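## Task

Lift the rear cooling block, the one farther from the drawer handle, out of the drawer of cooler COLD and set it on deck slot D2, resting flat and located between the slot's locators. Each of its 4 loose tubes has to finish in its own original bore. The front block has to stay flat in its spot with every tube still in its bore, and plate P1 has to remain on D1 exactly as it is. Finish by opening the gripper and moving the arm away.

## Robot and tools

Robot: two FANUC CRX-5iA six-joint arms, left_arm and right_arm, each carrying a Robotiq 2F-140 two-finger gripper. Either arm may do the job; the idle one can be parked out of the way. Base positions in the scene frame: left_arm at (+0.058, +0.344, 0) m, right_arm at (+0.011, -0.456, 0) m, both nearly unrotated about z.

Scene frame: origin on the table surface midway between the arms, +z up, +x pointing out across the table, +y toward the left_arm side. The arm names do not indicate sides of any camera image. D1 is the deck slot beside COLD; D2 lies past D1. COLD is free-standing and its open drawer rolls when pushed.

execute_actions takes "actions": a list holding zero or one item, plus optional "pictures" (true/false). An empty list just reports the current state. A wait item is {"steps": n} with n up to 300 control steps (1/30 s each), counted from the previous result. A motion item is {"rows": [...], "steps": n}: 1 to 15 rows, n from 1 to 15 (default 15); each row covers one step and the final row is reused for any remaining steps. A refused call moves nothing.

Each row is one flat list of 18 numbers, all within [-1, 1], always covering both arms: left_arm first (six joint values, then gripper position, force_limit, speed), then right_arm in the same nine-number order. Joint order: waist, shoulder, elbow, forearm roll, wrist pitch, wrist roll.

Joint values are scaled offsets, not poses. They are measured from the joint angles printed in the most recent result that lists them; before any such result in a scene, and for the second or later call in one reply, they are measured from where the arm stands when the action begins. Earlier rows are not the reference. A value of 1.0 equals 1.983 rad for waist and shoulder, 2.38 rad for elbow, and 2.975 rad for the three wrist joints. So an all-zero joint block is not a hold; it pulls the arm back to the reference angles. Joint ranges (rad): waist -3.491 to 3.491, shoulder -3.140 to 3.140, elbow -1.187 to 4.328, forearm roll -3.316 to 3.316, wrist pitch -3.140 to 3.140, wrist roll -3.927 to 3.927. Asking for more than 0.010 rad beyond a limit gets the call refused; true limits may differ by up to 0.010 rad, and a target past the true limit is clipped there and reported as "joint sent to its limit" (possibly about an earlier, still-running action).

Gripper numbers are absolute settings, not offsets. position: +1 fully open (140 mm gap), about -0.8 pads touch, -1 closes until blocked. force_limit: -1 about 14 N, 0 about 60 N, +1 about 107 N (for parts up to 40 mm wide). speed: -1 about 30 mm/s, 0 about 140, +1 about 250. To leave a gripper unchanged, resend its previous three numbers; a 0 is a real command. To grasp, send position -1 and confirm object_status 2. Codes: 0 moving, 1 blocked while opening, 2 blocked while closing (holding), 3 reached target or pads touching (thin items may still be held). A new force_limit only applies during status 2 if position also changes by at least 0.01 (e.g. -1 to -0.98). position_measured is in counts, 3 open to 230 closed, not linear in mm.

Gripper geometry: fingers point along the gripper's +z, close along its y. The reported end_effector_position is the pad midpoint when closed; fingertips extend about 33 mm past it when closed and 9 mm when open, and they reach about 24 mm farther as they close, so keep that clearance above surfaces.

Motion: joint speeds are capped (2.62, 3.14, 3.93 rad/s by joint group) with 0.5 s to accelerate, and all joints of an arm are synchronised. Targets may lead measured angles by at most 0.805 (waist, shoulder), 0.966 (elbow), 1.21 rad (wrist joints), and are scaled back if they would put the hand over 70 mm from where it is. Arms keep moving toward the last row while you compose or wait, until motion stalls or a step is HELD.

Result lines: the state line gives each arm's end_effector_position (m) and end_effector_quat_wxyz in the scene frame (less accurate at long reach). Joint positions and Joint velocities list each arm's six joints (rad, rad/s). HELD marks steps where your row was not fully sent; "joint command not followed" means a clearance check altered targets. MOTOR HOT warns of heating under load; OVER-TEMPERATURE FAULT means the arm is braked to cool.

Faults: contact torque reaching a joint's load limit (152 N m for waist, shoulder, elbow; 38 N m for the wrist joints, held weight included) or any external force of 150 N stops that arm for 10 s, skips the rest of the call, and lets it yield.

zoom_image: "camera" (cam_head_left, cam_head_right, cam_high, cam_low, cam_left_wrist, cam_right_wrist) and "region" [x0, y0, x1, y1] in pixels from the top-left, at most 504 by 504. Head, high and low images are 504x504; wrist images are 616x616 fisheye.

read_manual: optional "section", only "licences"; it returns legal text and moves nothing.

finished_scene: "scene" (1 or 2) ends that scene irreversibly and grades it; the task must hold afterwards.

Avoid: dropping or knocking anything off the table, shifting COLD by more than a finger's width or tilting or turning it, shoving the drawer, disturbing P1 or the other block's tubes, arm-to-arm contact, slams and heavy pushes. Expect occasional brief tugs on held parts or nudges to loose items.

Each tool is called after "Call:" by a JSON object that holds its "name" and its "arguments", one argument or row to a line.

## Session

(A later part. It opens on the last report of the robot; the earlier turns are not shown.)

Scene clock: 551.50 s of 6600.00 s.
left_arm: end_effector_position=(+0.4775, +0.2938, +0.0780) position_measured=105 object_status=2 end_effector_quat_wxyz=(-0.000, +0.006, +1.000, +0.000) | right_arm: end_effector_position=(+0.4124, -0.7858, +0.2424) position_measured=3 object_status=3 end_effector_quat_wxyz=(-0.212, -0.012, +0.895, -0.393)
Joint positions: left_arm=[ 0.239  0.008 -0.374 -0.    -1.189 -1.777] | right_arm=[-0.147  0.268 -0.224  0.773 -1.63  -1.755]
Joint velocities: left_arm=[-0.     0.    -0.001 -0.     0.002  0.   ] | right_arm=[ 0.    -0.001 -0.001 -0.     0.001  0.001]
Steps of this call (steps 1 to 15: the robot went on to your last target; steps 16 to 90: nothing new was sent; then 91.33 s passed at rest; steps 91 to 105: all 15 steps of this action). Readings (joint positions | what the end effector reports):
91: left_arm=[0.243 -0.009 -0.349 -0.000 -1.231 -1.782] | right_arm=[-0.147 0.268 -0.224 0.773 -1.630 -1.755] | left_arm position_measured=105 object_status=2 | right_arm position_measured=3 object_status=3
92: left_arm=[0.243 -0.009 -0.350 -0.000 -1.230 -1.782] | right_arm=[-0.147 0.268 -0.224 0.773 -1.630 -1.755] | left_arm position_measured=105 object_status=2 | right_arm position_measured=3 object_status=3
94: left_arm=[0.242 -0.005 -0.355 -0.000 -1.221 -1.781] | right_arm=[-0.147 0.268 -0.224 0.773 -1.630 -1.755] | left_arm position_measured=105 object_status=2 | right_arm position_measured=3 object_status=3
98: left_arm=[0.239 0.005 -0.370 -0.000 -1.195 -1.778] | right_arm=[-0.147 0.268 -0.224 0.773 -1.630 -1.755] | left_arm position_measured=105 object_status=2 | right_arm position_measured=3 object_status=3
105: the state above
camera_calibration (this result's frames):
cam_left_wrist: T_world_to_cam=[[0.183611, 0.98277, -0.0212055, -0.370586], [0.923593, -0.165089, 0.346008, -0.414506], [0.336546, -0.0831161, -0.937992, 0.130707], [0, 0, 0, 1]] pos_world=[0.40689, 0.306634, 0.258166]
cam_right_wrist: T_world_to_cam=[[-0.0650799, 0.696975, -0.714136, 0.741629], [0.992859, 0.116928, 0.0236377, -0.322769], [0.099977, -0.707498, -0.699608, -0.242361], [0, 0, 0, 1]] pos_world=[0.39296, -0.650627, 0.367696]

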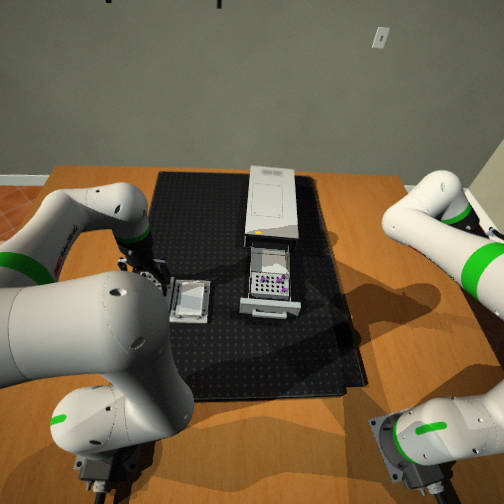

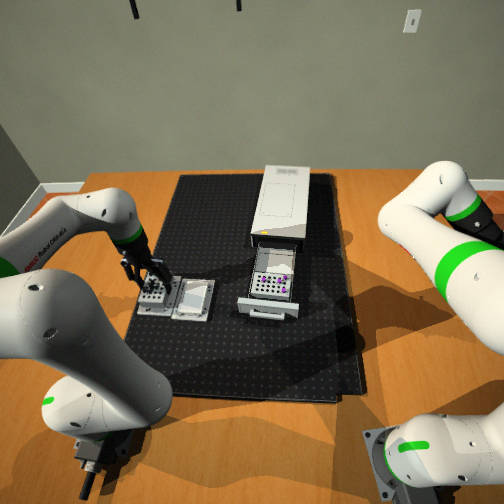

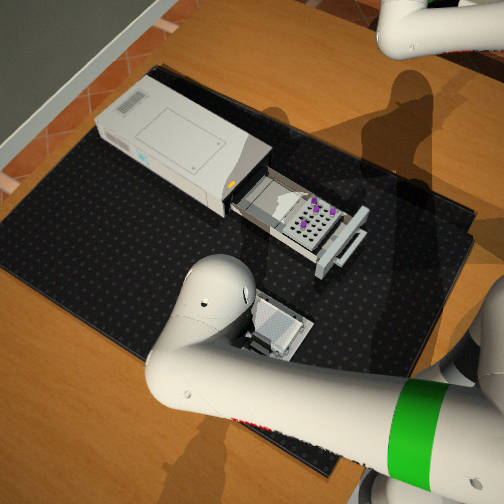

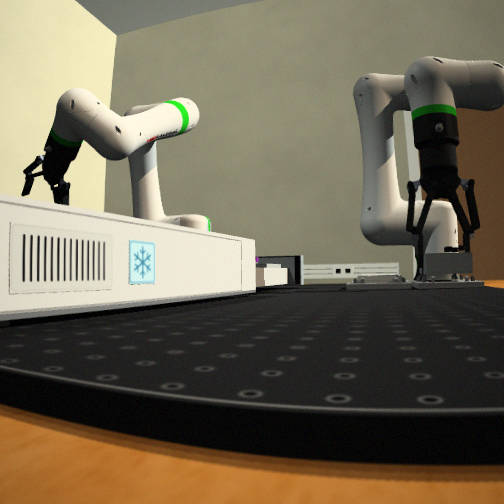

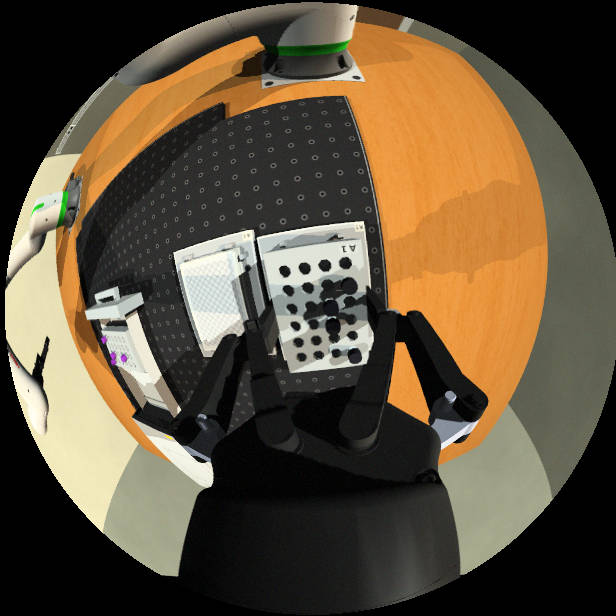

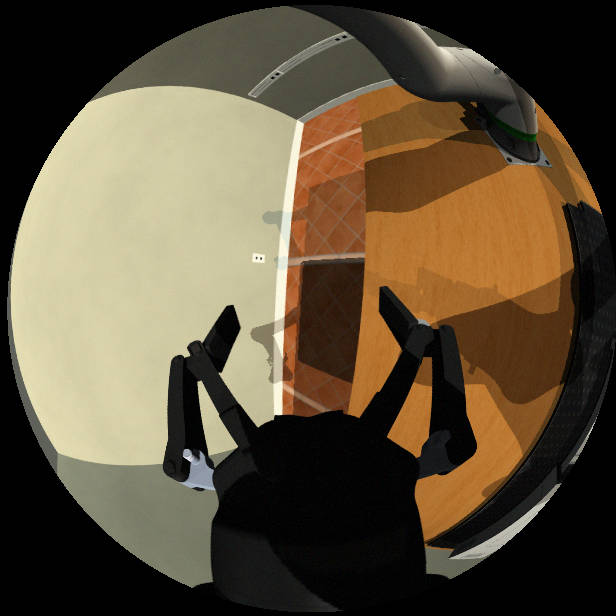

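Call:
{"name": "execute_actions", "arguments": {
  "actions": [
    {"rows": [[0,0.00035,-0.00042,0,0.00057,0,-1,0.7,-0.8,0,0,0,0,0,0,1,0,0],[0,0.00104,-0.00126,0,0.00171,0,-1,0.7,-0.8,0,0,0,0,0,0,1,0,0],[0,0.00174,-0.00211,0,0.00284,0,-1,0.7,-0.8,0,0,0,0,0,0,1,0,0],[0,0.00244,-0.00295,0,0.00398,0,-1,0.7,-0.8,0,0,0,0,0,0,1,0,0],[0,0.00313,-0.00379,0,0.00512,0,-1,0.7,-0.8,0,0,0,0,0,0,1,0,0],[0,0.00383,-0.00463,0,0.00625,0,-1,0.7,-0.8,0,0,0,0,0,0,1,0,0],[0,0.00452,-0.00547,0,0.00739,0,-1,0.7,-0.8,0,0,0,0,0,0,1,0,0],[0,0.00522,-0.00632,0,0.00853,0,-1,0.7,-0.8,0,0,0,0,0,0,1,0,0],[0,0.00592,-0.00716,0,0.00966,0,-1,0.7,-0.8,0,0,0,0,0,0,1,0,0],[0,0.0065,-0.00786,0,0.01062,0,-1,0.7,-0.8,0,0,0,0,0,0,1,0,0],[0,0.00696,-0.00842,0,0.01137,0,-1,0.7,-0.8,0,0,0,0,0,0,1,0,0]], "steps": 15}
  ],
  "pictures": false
}}

Call:
{"name": "execute_actions", "arguments": {
  "actions": [
    {"steps": 5}
  ]
}}

Call:
{"name": "zoom_image", "arguments": {
  "camera": "cam_low",
  "region": [405, 240, 495, 300]
}}

Call:
{"name": "zoom_image", "arguments": {
  "camera": "cam_left_wrist",
  "region": [245, 205, 385, 290]
}}

Call:
{"name": "zoom_image", "arguments": {
  "camera": "cam_head_right",
  "region": [125, 260, 195, 325]
}}

Scene clock: 626.57 s of 6600.00 s.
left_arm: end_effector_position=(+0.4775, +0.2936, +0.0649) position_measured=105 object_status=2 end_effector_quat_wxyz=(-0.000, +0.006, +1.000, -0.000) | right_arm: end_effector_position=(+0.4124, -0.7858, +0.2424) position_measured=3 object_status=3 end_effector_quat_wxyz=(-0.212, -0.012, +0.895, -0.393)
Joint positions: left_arm=[ 0.239  0.022 -0.394 -0.    -1.156 -1.777] | right_arm=[-0.147  0.268 -0.224  0.773 -1.63  -1.755]
Joint velocities: left_arm=[ 0.     0.004 -0.007 -0.     0.013 -0.   ] | right_arm=[ 0.001 -0.001  0.    -0.001 -0.001  0.002]
Steps of this call (steps 1 to 15: the robot went on to your last target; steps 16 to 90: nothing new was sent; then 71.57 s passed at rest; steps 91 to 105: all 15 steps of this action). Readings (joint positions | what the end effector reports):
91: left_arm=[0.239 0.008 -0.374 -0.000 -1.189 -1.777] | right_arm=[-0.147 0.268 -0.224 0.773 -1.630 -1.755] | left_arm position_measured=105 object_status=2 | right_arm position_measured=3 object_status=3
92: left_arm=[0.239 0.008 -0.374 -0.000 -1.188 -1.777] | right_arm=[-0.147 0.268 -0.224 0.773 -1.630 -1.755] | left_arm position_measured=105 object_status=2 | right_arm position_measured=3 object_status=3
94: left_arm=[0.239 0.010 -0.377 -0.000 -1.185 -1.777] | right_arm=[-0.147 0.268 -0.224 0.773 -1.630 -1.755] | left_arm position_measured=105 object_status=2 | right_arm position_measured=3 object_status=3
98: left_arm=[0.239 0.015 -0.384 -0.000 -1.172 -1.777] | right_arm=[-0.147 0.268 -0.224 0.773 -1.630 -1.755] | left_arm position_measured=105 object_status=2 | right_arm position_measured=3 object_status=3
105: the state above

Scene clock: 626.73 s of 6600.00 s.
left_arm: end_effector_position=(+0.4775, +0.2936, +0.0646) position_measured=105 object_status=2 end_effector_quat_wxyz=(-0.000, +0.006, +1.000, -0.000) | right_arm: end_effector_position=(+0.4124, -0.7858, +0.2424) position_measured=3 object_status=3 end_effector_quat_wxyz=(-0.212, -0.012, +0.895, -0.393)
Joint positions: left_arm=[ 0.239  0.022 -0.394 -0.    -1.155 -1.777] | right_arm=[-0.147  0.268 -0.224  0.773 -1.63  -1.755]
Joint velocities: left_arm=[ 0.001 -0.    -0.    -0.     0.001 -0.001] | right_arm=[-0.    -0.001 -0.001  0.    -0.001  0.   ]
Steps of this call (steps 1 to 5: the robot went on to your last target). Readings (joint positions | what the end effector reports):
1: left_arm=[0.239 0.022 -0.394 -0.000 -1.155 -1.777] | right_arm=[-0.147 0.268 -0.224 0.773 -1.630 -1.755] | left_arm position_measured=105 object_status=2 | right_arm position_measured=3 object_status=3
2: left_arm=[0.239 0.022 -0.394 -0.000 -1.155 -1.777] | right_arm=[-0.147 0.268 -0.224 0.773 -1.630 -1.755] | left_arm position_measured=105 object_status=2 | right_arm position_measured=3 object_status=3
4: left_arm=[0.239 0.022 -0.394 -0.000 -1.155 -1.777] | right_arm=[-0.147 0.268 -0.224 0.773 -1.630 -1.755] | left_arm position_measured=105 object_status=2 | right_arm position_measured=3 object_status=3
5: the state above
camera_calibration (this result's frames):
cam_left_wrist: T_world_to_cam=[[0.183512, 0.982782, -0.0215031, -0.370679], [0.923594, -0.164887, 0.346101, -0.409976], [0.336597, -0.083374, -0.937951, 0.118136], [0, 0, 0, 1]] pos_world=[0.406911, 0.306547, 0.244729]
cam_right_wrist: T_world_to_cam=[[-0.0650797, 0.696976, -0.714136, 0.741629], [0.992859, 0.116927, 0.0236378, -0.322769], [0.099977, -0.707498, -0.699608, -0.242361], [0, 0, 0, 1]] pos_world=[0.39296, -0.650627, 0.367696]

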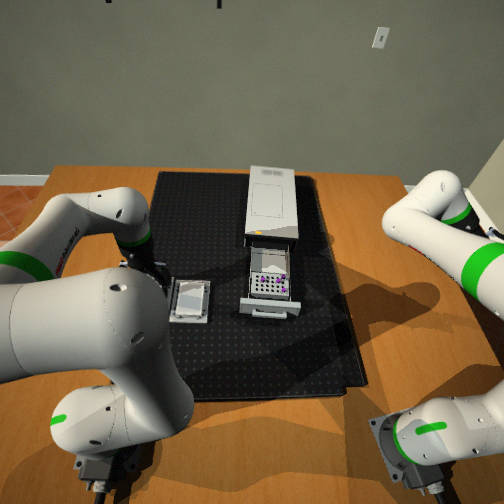

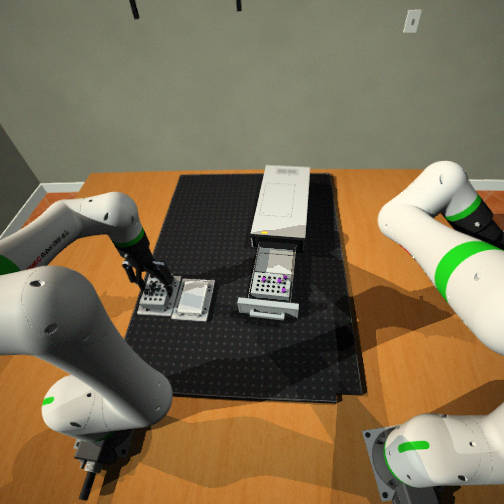

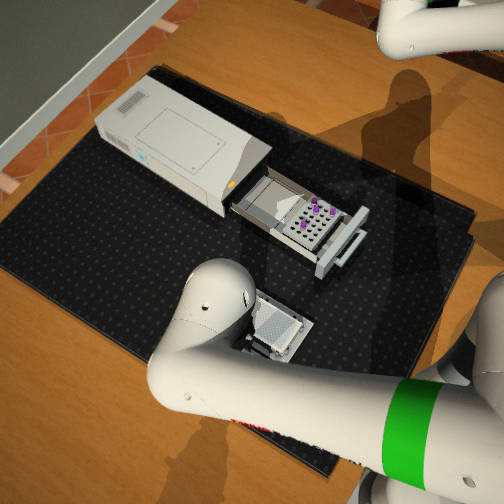

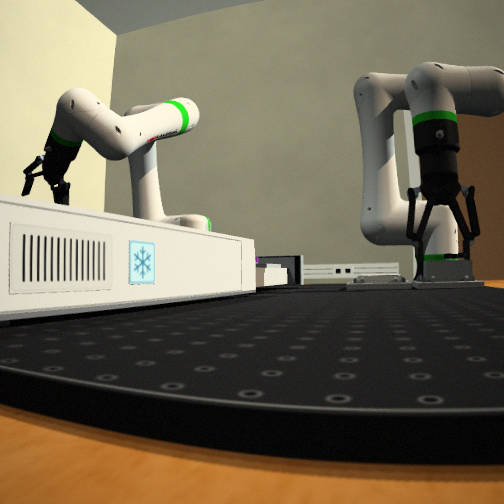

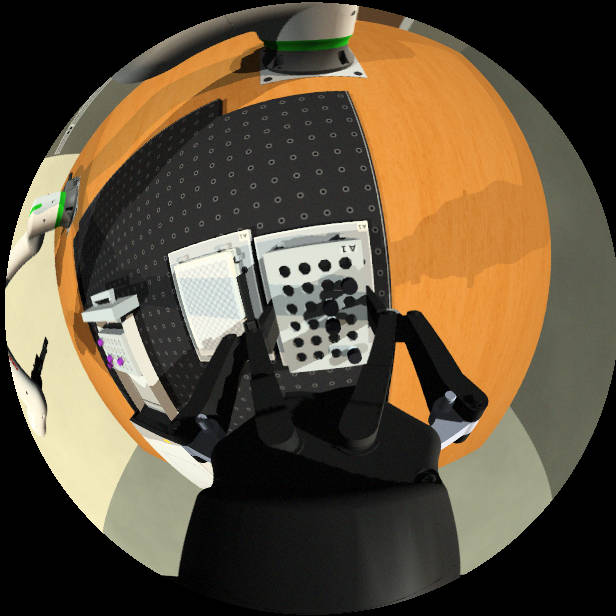

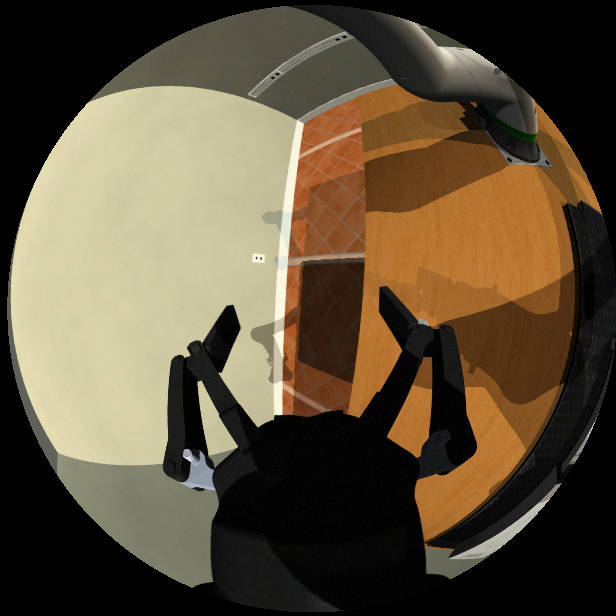

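Region (405, 240, 495, 300) of cam_low's 504x504 image, scaled by 5.600, with more detail than that image has.

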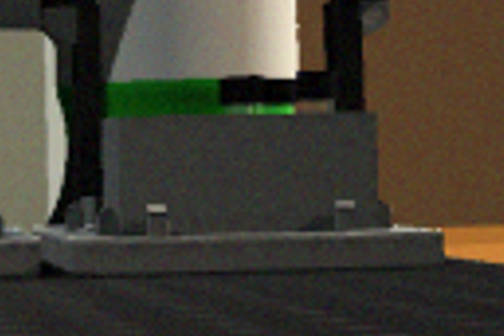

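Region (245, 205, 385, 290) of cam_left_wrist's 616x616 image, scaled by 3.600, with more detail than that image has; it fills the top 306 rows of this view, and the rest is white.

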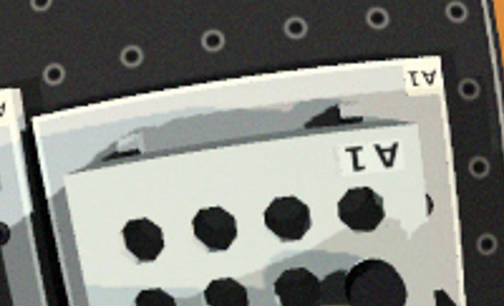

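Region (125, 260, 195, 325) of cam_head_right's 504x504 image, scaled by 7.200, with more detail than that image has; it fills the top 468 rows of this view, and the rest is white.

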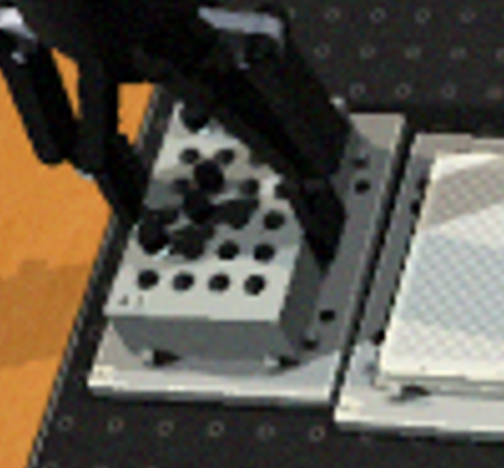

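Call:
{"name": "execute_actions", "arguments": {
  "actions": []
}}

Scene clock: 648.80 s of 6600.00 s.
left_arm: end_effector_position=(+0.4775, +0.2937, +0.0645) position_measured=105 object_status=2 end_effector_quat_wxyz=(-0.000, +0.006, +1.000, +0.000) | right_arm: end_effector_position=(+0.4124, -0.7858, +0.2424) position_measured=3 object_status=3 end_effector_quat_wxyz=(-0.212, -0.012, +0.895, -0.393)
Joint positions: left_arm=[ 0.239  0.022 -0.394 -0.    -1.155 -1.777] | right_arm=[-0.147  0.268 -0.224  0.773 -1.63  -1.755]
Joint velocities: left_arm=[-0.  0.  0.  0.  0.  0.] | right_arm=[ 0.    -0.    -0.002  0.001 -0.     0.   ]
Steps of this call (steps 1 to 15: the robot went on to your last target; steps 16 to 90: nothing new was sent; then 19.07 s passed at rest). Readings (joint positions | what the end effector reports):
1: left_arm=[0.239 0.022 -0.394 -0.000 -1.155 -1.777] | right_arm=[-0.147 0.268 -0.224 0.773 -1.630 -1.755] | left_arm position_measured=105 object_status=2 | right_arm position_measured=3 object_status=3
2: left_arm=[0.239 0.022 -0.394 -0.000 -1.155 -1.777] | right_arm=[-0.147 0.268 -0.224 0.773 -1.630 -1.755] | left_arm position_measured=105 object_status=2 | right_arm position_measured=3 object_status=3
4: left_arm=[0.239 0.022 -0.394 -0.000 -1.155 -1.777] | right_arm=[-0.147 0.268 -0.224 0.773 -1.630 -1.755] | left_arm position_measured=105 object_status=2 | right_arm position_measured=3 object_status=3
8: left_arm=[0.239 0.022 -0.394 -0.000 -1.155 -1.777] | right_arm=[-0.147 0.268 -0.224 0.773 -1.630 -1.755] | left_arm position_measured=105 object_status=2 | right_arm position_measured=3 object_status=3
90: the state above
All arms were judged still, so your last target was given up. Only a new action makes them travel on or press farther. Fingers that are still opening or closing keep moving.
camera_calibration (this result's frames):
cam_left_wrist: T_world_to_cam=[[0.183622, 0.982768, -0.0212143, -0.370873], [0.923595, -0.165097, 0.345999, -0.409834], [0.336534, -0.0831263, -0.937995, 0.11806], [0, 0, 0, 1]] pos_world=[0.40689, 0.306634, 0.244674]
cam_right_wrist: T_world_to_cam=[[-0.0650797, 0.696976, -0.714136, 0.741629], [0.992859, 0.116927, 0.0236378, -0.322769], [0.099977, -0.707498, -0.699608, -0.242361], [0, 0, 0, 1]] pos_world=[0.39296, -0.650627, 0.367696]

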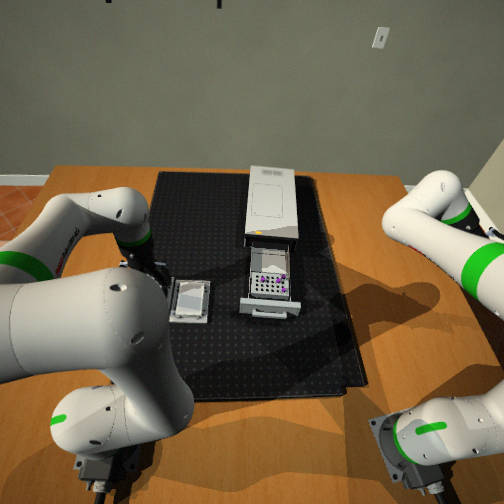

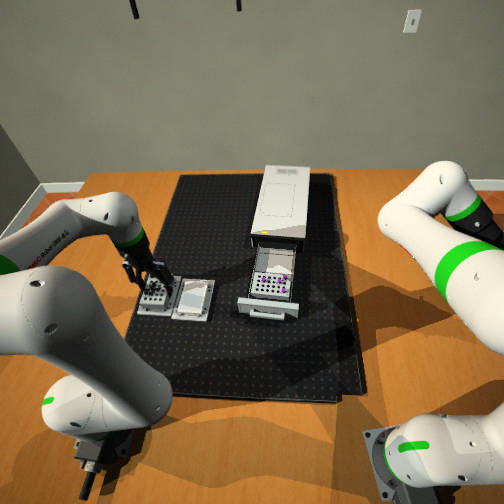

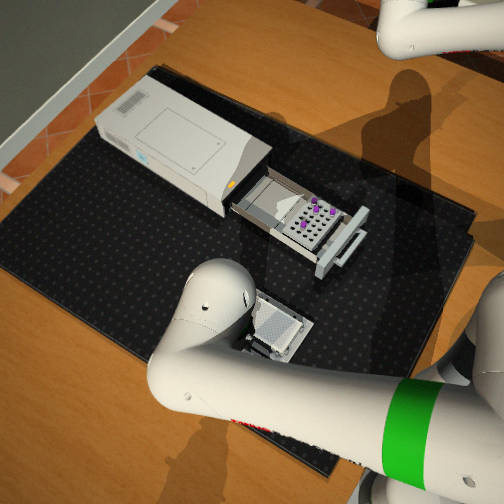

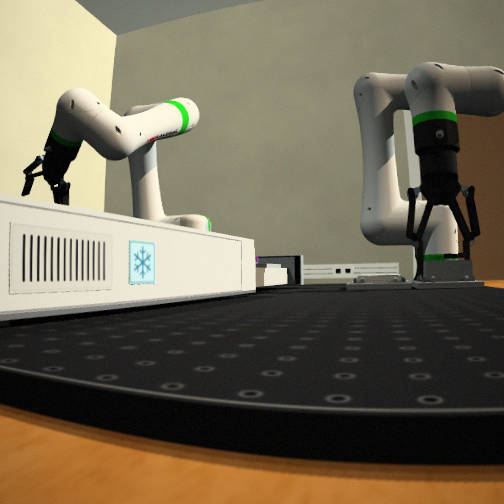

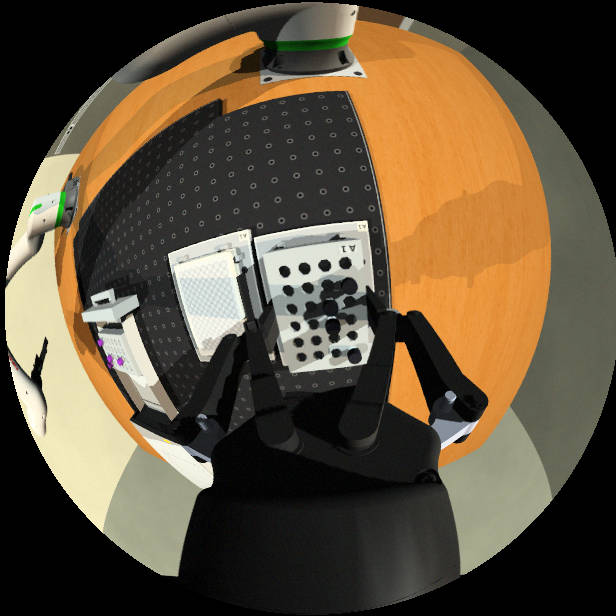

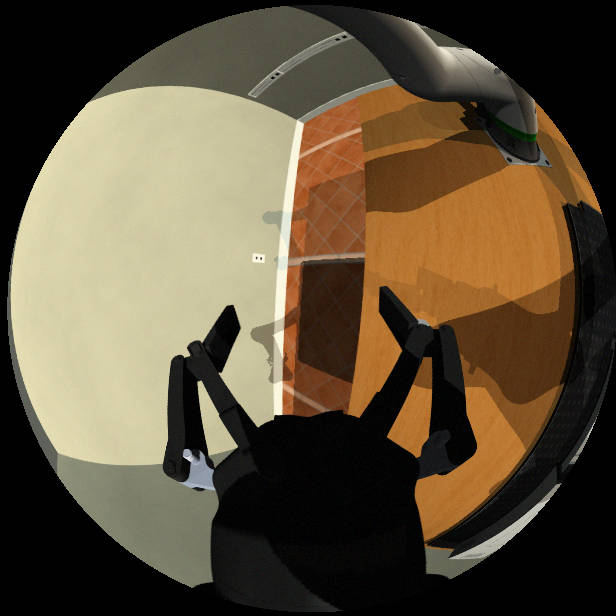

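Call:
{"name": "execute_actions", "arguments": {
  "actions": [
    {"rows": [[0,0.0003,-0.0003,0,0.0004,0,-1,0.7,-0.8,0,0,0,0,0,0,1,0,0],[0,0.0003,-0.0003,0,0.0004,0,-1,0.7,-0.8,0,0,0,0,0,0,1,0,0],[0,0.0003,-0.0003,0,0.0004,0,-1,0.7,-0.8,0,0,0,0,0,0,1,0,0],[0,0.0003,-0.0003,0,0.0004,0,-1,0.7,-0.8,0,0,0,0,0,0,1,0,0],[0,0.0003,-0.0003,0,0.0004,0,-1,0.7,-0.8,0,0,0,0,0,0,1,0,0],[0,0.0003,-0.0003,0,0.0004,0,0.4,0,-0.8,0,0,0,0,0,0,1,0,0]], "steps": 15}
  ]
}}

Scene clock: 654.60 s of 6600.00 s.
left_arm: end_effector_position=(+0.4774, +0.2941, +0.0639) position_measured=82 object_status=0 end_effector_quat_wxyz=(-0.000, +0.007, +1.000, +0.000) | right_arm: end_effector_position=(+0.4124, -0.7858, +0.2424) position_measured=3 object_status=3 end_effector_quat_wxyz=(-0.212, -0.012, +0.895, -0.393)
Joint positions: left_arm=[ 0.239  0.023 -0.395 -0.001 -1.153 -1.777] | right_arm=[-0.147  0.268 -0.224  0.773 -1.63  -1.755]
Joint velocities: left_arm=[-0.    -0.001 -0.     0.    -0.002 -0.001] | right_arm=[ 0.     0.     0.    -0.001  0.001  0.   ]
Steps of this call (steps 1 to 90: nothing new was sent; then 2.30 s passed at rest; steps 91 to 105: all 15 steps of this action). Readings (joint positions | what the end effector reports):
91: left_arm=[0.239 0.022 -0.394 -0.000 -1.155 -1.777] | right_arm=[-0.147 0.268 -0.224 0.773 -1.630 -1.755] | left_arm position_measured=105 object_status=2 | right_arm position_measured=3 object_status=3
92: left_arm=[0.239 0.022 -0.394 -0.000 -1.155 -1.777] | right_arm=[-0.147 0.268 -0.224 0.773 -1.630 -1.755] | left_arm position_measured=105 object_status=2 | right_arm position_measured=3 object_status=3
94: left_arm=[0.239 0.022 -0.395 -0.000 -1.154 -1.777] | right_arm=[-0.147 0.268 -0.224 0.773 -1.630 -1.755] | left_arm position_measured=105 object_status=2 | right_arm position_measured=3 object_status=3
98: left_arm=[0.239 0.023 -0.395 -0.000 -1.153 -1.777] | right_arm=[-0.147 0.268 -0.224 0.773 -1.630 -1.755] | left_arm position_measured=102 object_status=0 | right_arm position_measured=3 object_status=3
105: the state above
camera_calibration (this result's frames):
cam_left_wrist: T_world_to_cam=[[0.183847, 0.98274, -0.0205609, -0.371325], [0.923597, -0.165549, 0.345779, -0.409357], [0.336407, -0.0825605, -0.938091, 0.117369], [0, 0, 0, 1]] pos_world=[0.406864, 0.306837, 0.244015]
cam_right_wrist: T_world_to_cam=[[-0.0650799, 0.696976, -0.714136, 0.741629], [0.992859, 0.116928, 0.0236378, -0.322769], [0.0999772, -0.707498, -0.699608, -0.242361], [0, 0, 0, 1]] pos_world=[0.39296, -0.650627, 0.367696]

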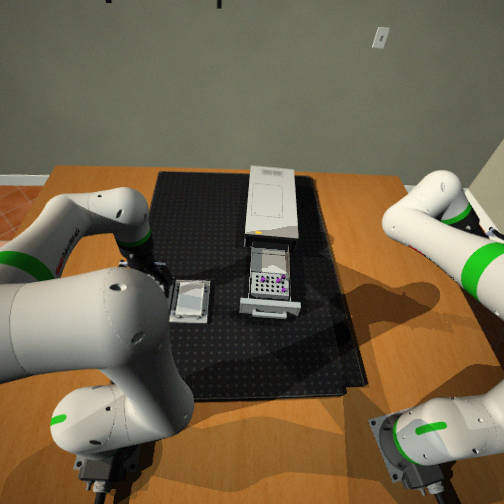

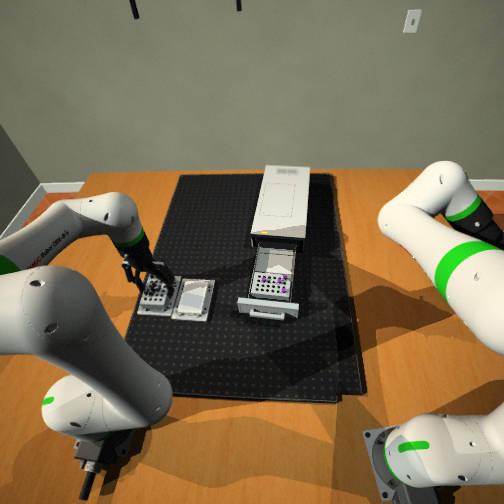

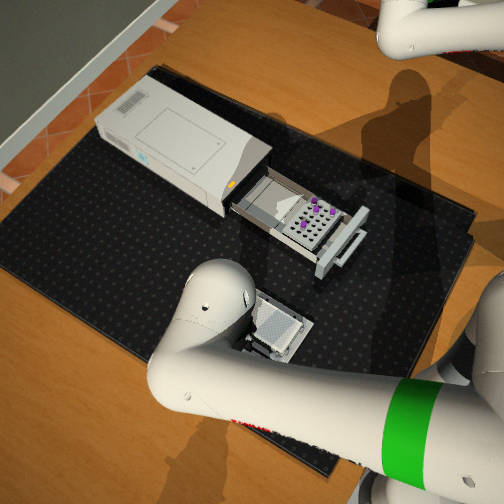

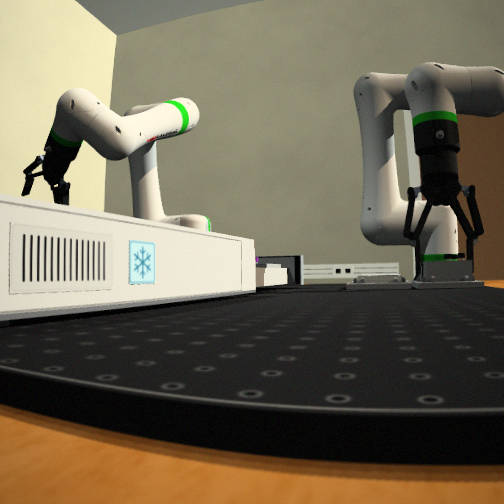

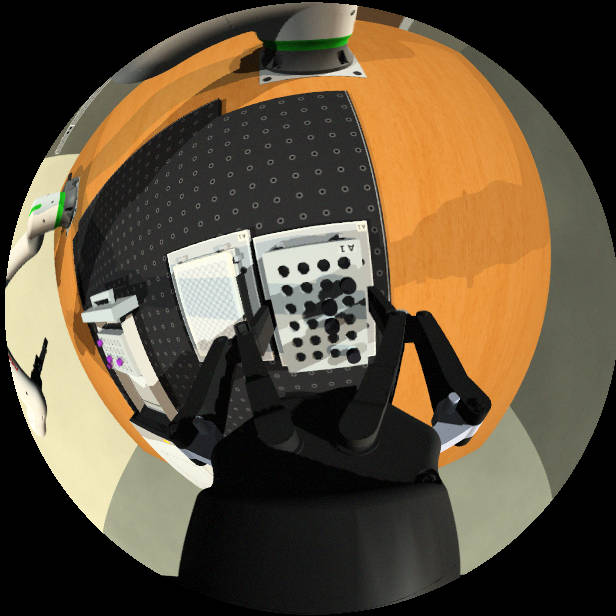

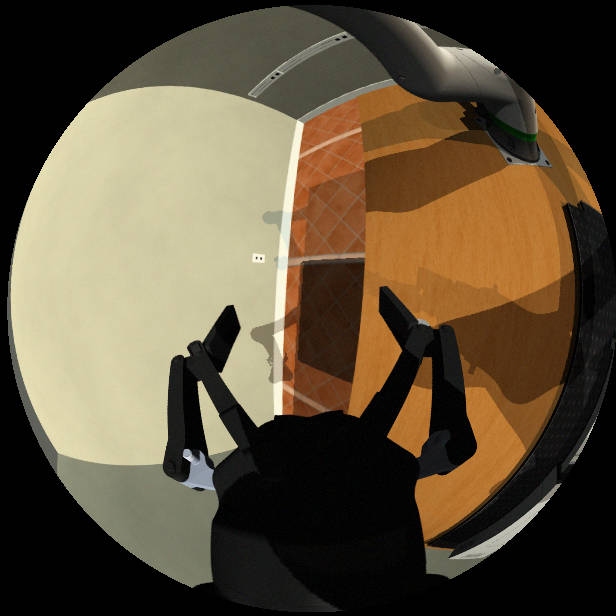

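Call:
{"name": "execute_actions", "arguments": {
  "actions": [
    {"rows": [[0,-0.0005,0.0006,0,-0.0008,0,0.4,0,-0.8,0,0,0,0,0,0,1,0,0],[0,-0.0016,0.0019,0,-0.0026,0,0.4,0,-0.8,0,0,0,0,0,0,1,0,0],[0,-0.003,0.0037,0,-0.005,0,0.4,0,-0.8,0,0,0,0,0,0,1,0,0],[0,-0.005,0.0062,0,-0.0083,0,0.4,0,-0.8,0,0,0,0,0,0,1,0,0],[0,-0.0075,0.0094,0,-0.0125,0,0.4,0,-0.8,0,0,0,0,0,0,1,0,0],[0,-0.0103,0.0132,0,-0.0174,0,0.4,0,-0.8,0,0,0,0,0,0,1,0,0],[0,-0.0133,0.0175,0,-0.0229,0,0.4,0,-0.8,0,0,0,0,0,0,1,0,0],[0,-0.0165,0.0223,0,-0.0288,0,0.4,0,-0.8,0,0,0,0,0,0,1,0,0],[0,-0.0197,0.0275,0,-0.0351,0,0.4,0,-0.8,0,0,0,0,0,0,1,0,0],[0,-0.0228,0.033,0,-0.0416,0,0.4,0,-0.8,0,0,0,0,0,0,1,0,0],[0,-0.0258,0.039,0,-0.0484,0,0.4,0,-0.8,0,0,0,0,0,0,1,0,0],[0,-0.0287,0.0455,0,-0.0555,0,0.4,0,-0.8,0,0,0,0,0,0,1,0,0],[0,-0.0315,0.0525,0,-0.063,0,0.4,0,-0.8,0,0,0,0,0,0,1,0,0],[0,-0.0342,0.06,0,-0.0708,0,0.4,0,-0.8,0,0,0,0,0,0,1,0,0],[0,-0.0367,0.0683,0,-0.0791,0,0.4,0,-0.8,0,0,0,0,0,0,1,0,0]], "steps": 15}
  ],
  "pictures": false
}}

Call:
{"name": "execute_actions", "arguments": {
  "actions": [
    {"steps": 12}
  ]
}}

Scene clock: 676.03 s of 6600.00 s.
left_arm: end_effector_position=(+0.4778, +0.2941, +0.1261) position_measured=78 object_status=3 end_effector_quat_wxyz=(-0.000, +0.007, +1.000, +0.001) | right_arm: end_effector_position=(+0.4124, -0.7858, +0.2424) position_measured=3 object_status=3 end_effector_quat_wxyz=(-0.212, -0.012, +0.895, -0.393)
Joint positions: left_arm=[ 0.239 -0.031 -0.294 -0.001 -1.307 -1.777] | right_arm=[-0.147  0.268 -0.224  0.773 -1.63  -1.755]
Joint velocities: left_arm=[-0.    -0.16   0.433  0.    -0.589 -0.001] | right_arm=[ 0.    -0.    -0.001  0.001  0.001  0.   ]
Steps of this call (steps 1 to 15: the robot went on to your last target; steps 16 to 90: nothing new was sent; then 17.93 s passed at rest; steps 91 to 105: all 15 steps of this action). Readings (joint positions | what the end effector reports):
91: left_arm=[0.239 0.022 -0.395 -0.000 -1.154 -1.777] | right_arm=[-0.147 0.268 -0.224 0.773 -1.630 -1.755] | left_arm position_measured=78 object_status=3 | right_arm position_measured=3 object_status=3
92: left_arm=[0.239 0.022 -0.394 -0.000 -1.154 -1.777] | right_arm=[-0.147 0.268 -0.224 0.773 -1.630 -1.755] | left_arm position_measured=78 object_status=3 | right_arm position_measured=3 object_status=3
94: left_arm=[0.239 0.020 -0.391 -0.000 -1.160 -1.777] | right_arm=[-0.147 0.268 -0.224 0.773 -1.630 -1.755] | left_arm position_measured=78 object_status=3 | right_arm position_measured=3 object_status=3
98: left_arm=[0.239 0.007 -0.371 -0.001 -1.192 -1.777] | right_arm=[-0.147 0.268 -0.224 0.773 -1.630 -1.755] | left_arm position_measured=78 object_status=3 | right_arm position_measured=3 object_status=3
105: the state above

Scene clock: 676.43 s of 6600.00 s.
left_arm: end_effector_position=(+0.4775, +0.2941, +0.1598) position_measured=78 object_status=3 end_effector_quat_wxyz=(-0.000, +0.006, +1.000, +0.001) | right_arm: end_effector_position=(+0.4124, -0.7858, +0.2424) position_measured=3 object_status=3 end_effector_quat_wxyz=(-0.212, -0.012, +0.895, -0.393)
Joint positions: left_arm=[ 0.239 -0.05  -0.232 -0.001 -1.389 -1.777] | right_arm=[-0.147  0.268 -0.224  0.773 -1.63  -1.755]
Joint velocities: left_arm=[-0.    -0.     0.002 -0.    -0.001 -0.   ] | right_arm=[ 0.    -0.    -0.002  0.    -0.     0.   ]
Steps of this call (steps 1 to 12: the robot went on to your last target). Readings (joint positions | what the end effector reports):
1: left_arm=[0.239 -0.036 -0.279 -0.001 -1.328 -1.777] | right_arm=[-0.147 0.268 -0.224 0.773 -1.630 -1.755] | left_arm position_measured=78 object_status=3 | right_arm position_measured=3 object_status=3
2: left_arm=[0.239 -0.041 -0.264 -0.001 -1.348 -1.777] | right_arm=[-0.147 0.268 -0.224 0.773 -1.630 -1.755] | left_arm position_measured=78 object_status=3 | right_arm position_measured=3 object_status=3
4: left_arm=[0.239 -0.048 -0.241 -0.001 -1.377 -1.777] | right_arm=[-0.147 0.268 -0.224 0.773 -1.630 -1.755] | left_arm position_measured=78 object_status=3 | right_arm position_measured=3 object_status=3
8: left_arm=[0.239 -0.050 -0.233 -0.001 -1.388 -1.777] | right_arm=[-0.147 0.268 -0.224 0.773 -1.630 -1.755] | left_arm position_measured=78 object_status=3 | right_arm position_measured=3 object_status=3
12: the state above
camera_calibration (this result's frames):
cam_left_wrist: T_world_to_cam=[[0.183599, 0.982787, -0.0205099, -0.369286], [0.923662, -0.165339, 0.345705, -0.442628], [0.336363, -0.0824152, -0.938119, 0.207386], [0, 0, 0, 1]] pos_world=[0.406882, 0.306838, 0.339997]
cam_right_wrist: T_world_to_cam=[[-0.0650799, 0.696975, -0.714136, 0.741629], [0.992859, 0.116928, 0.0236378, -0.322769], [0.0999772, -0.707498, -0.699608, -0.242361], [0, 0, 0, 1]] pos_world=[0.39296, -0.650627, 0.367696]

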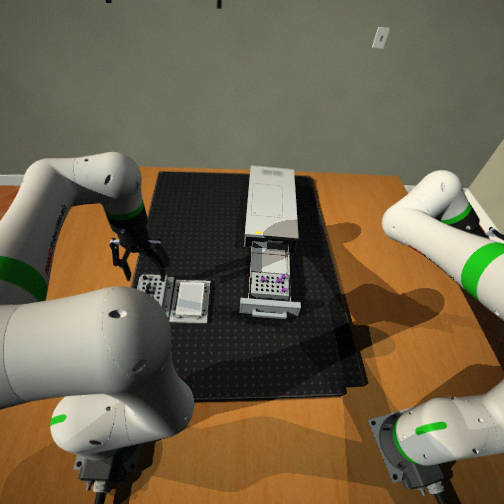

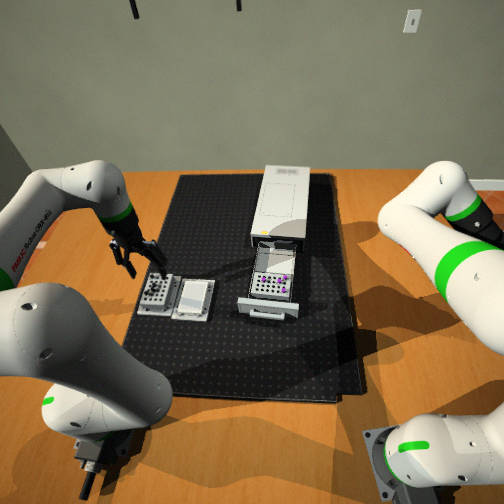

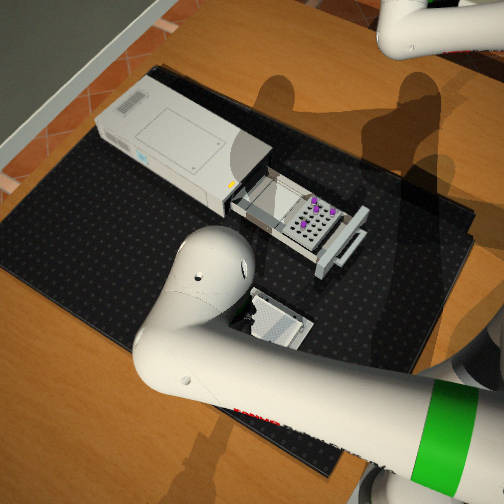

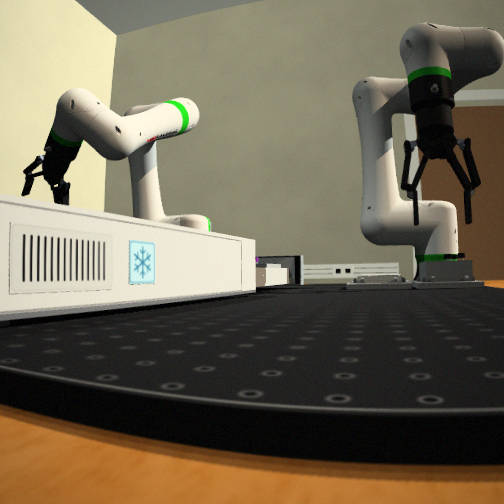

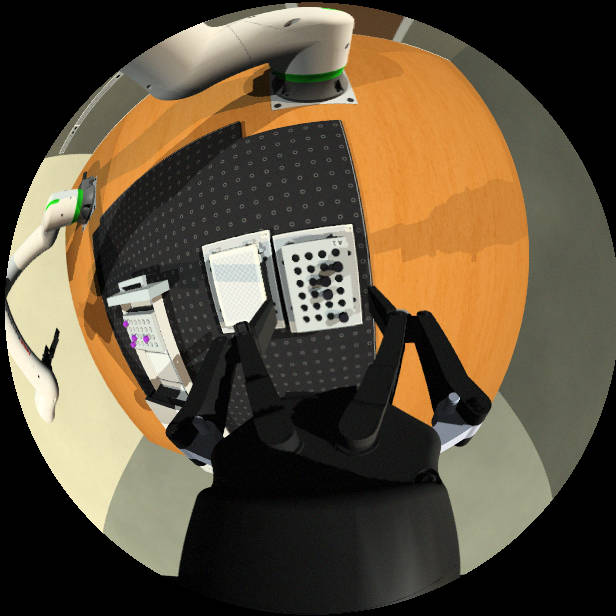

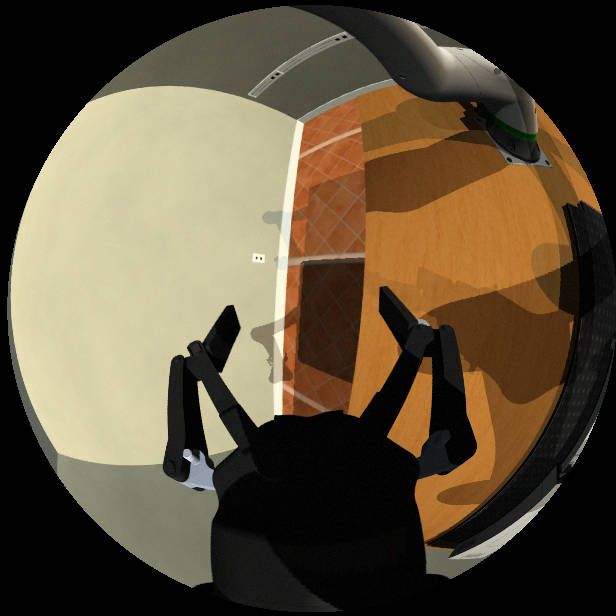

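Call:
{"name": "zoom_image", "arguments": {
  "camera": "cam_low",
  "region": [400, 240, 500, 300]
}}

Call:
{"name": "zoom_image", "arguments": {
  "camera": "cam_left_wrist",
  "region": [260, 215, 380, 345]
}}

Call:
{"name": "zoom_image", "arguments": {
  "camera": "cam_head_right",
  "region": [125, 260, 225, 330]
}}

Region (400, 240, 500, 300) of cam_low's 504x504 image, scaled by 5.040, with more detail than that image has; it fills the top 302 rows of this view, and the rest is white.

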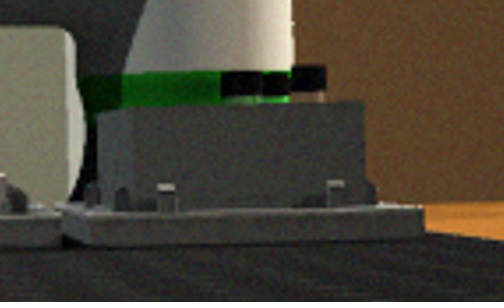

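Region (260, 215, 380, 345) of cam_left_wrist's 616x616 image, scaled by 3.877, with more detail than that image has; it fills the left 465 columns of this view, and the rest is white.

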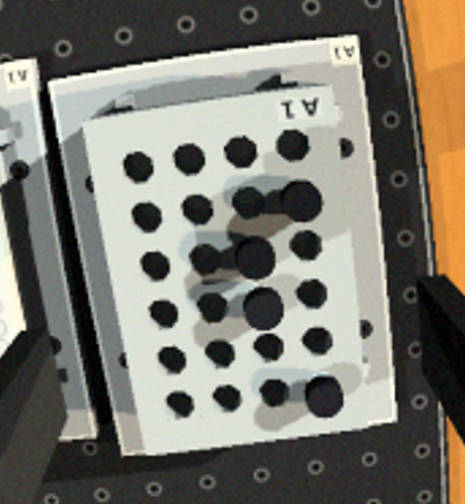

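Region (125, 260, 225, 330) of cam_head_right's 504x504 image, scaled by 5.040, with more detail than that image has; it fills the top 353 rows of this view, and the rest is white.

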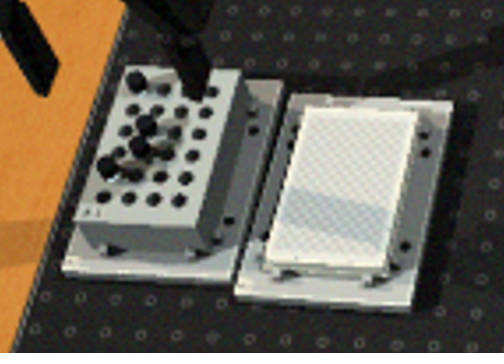

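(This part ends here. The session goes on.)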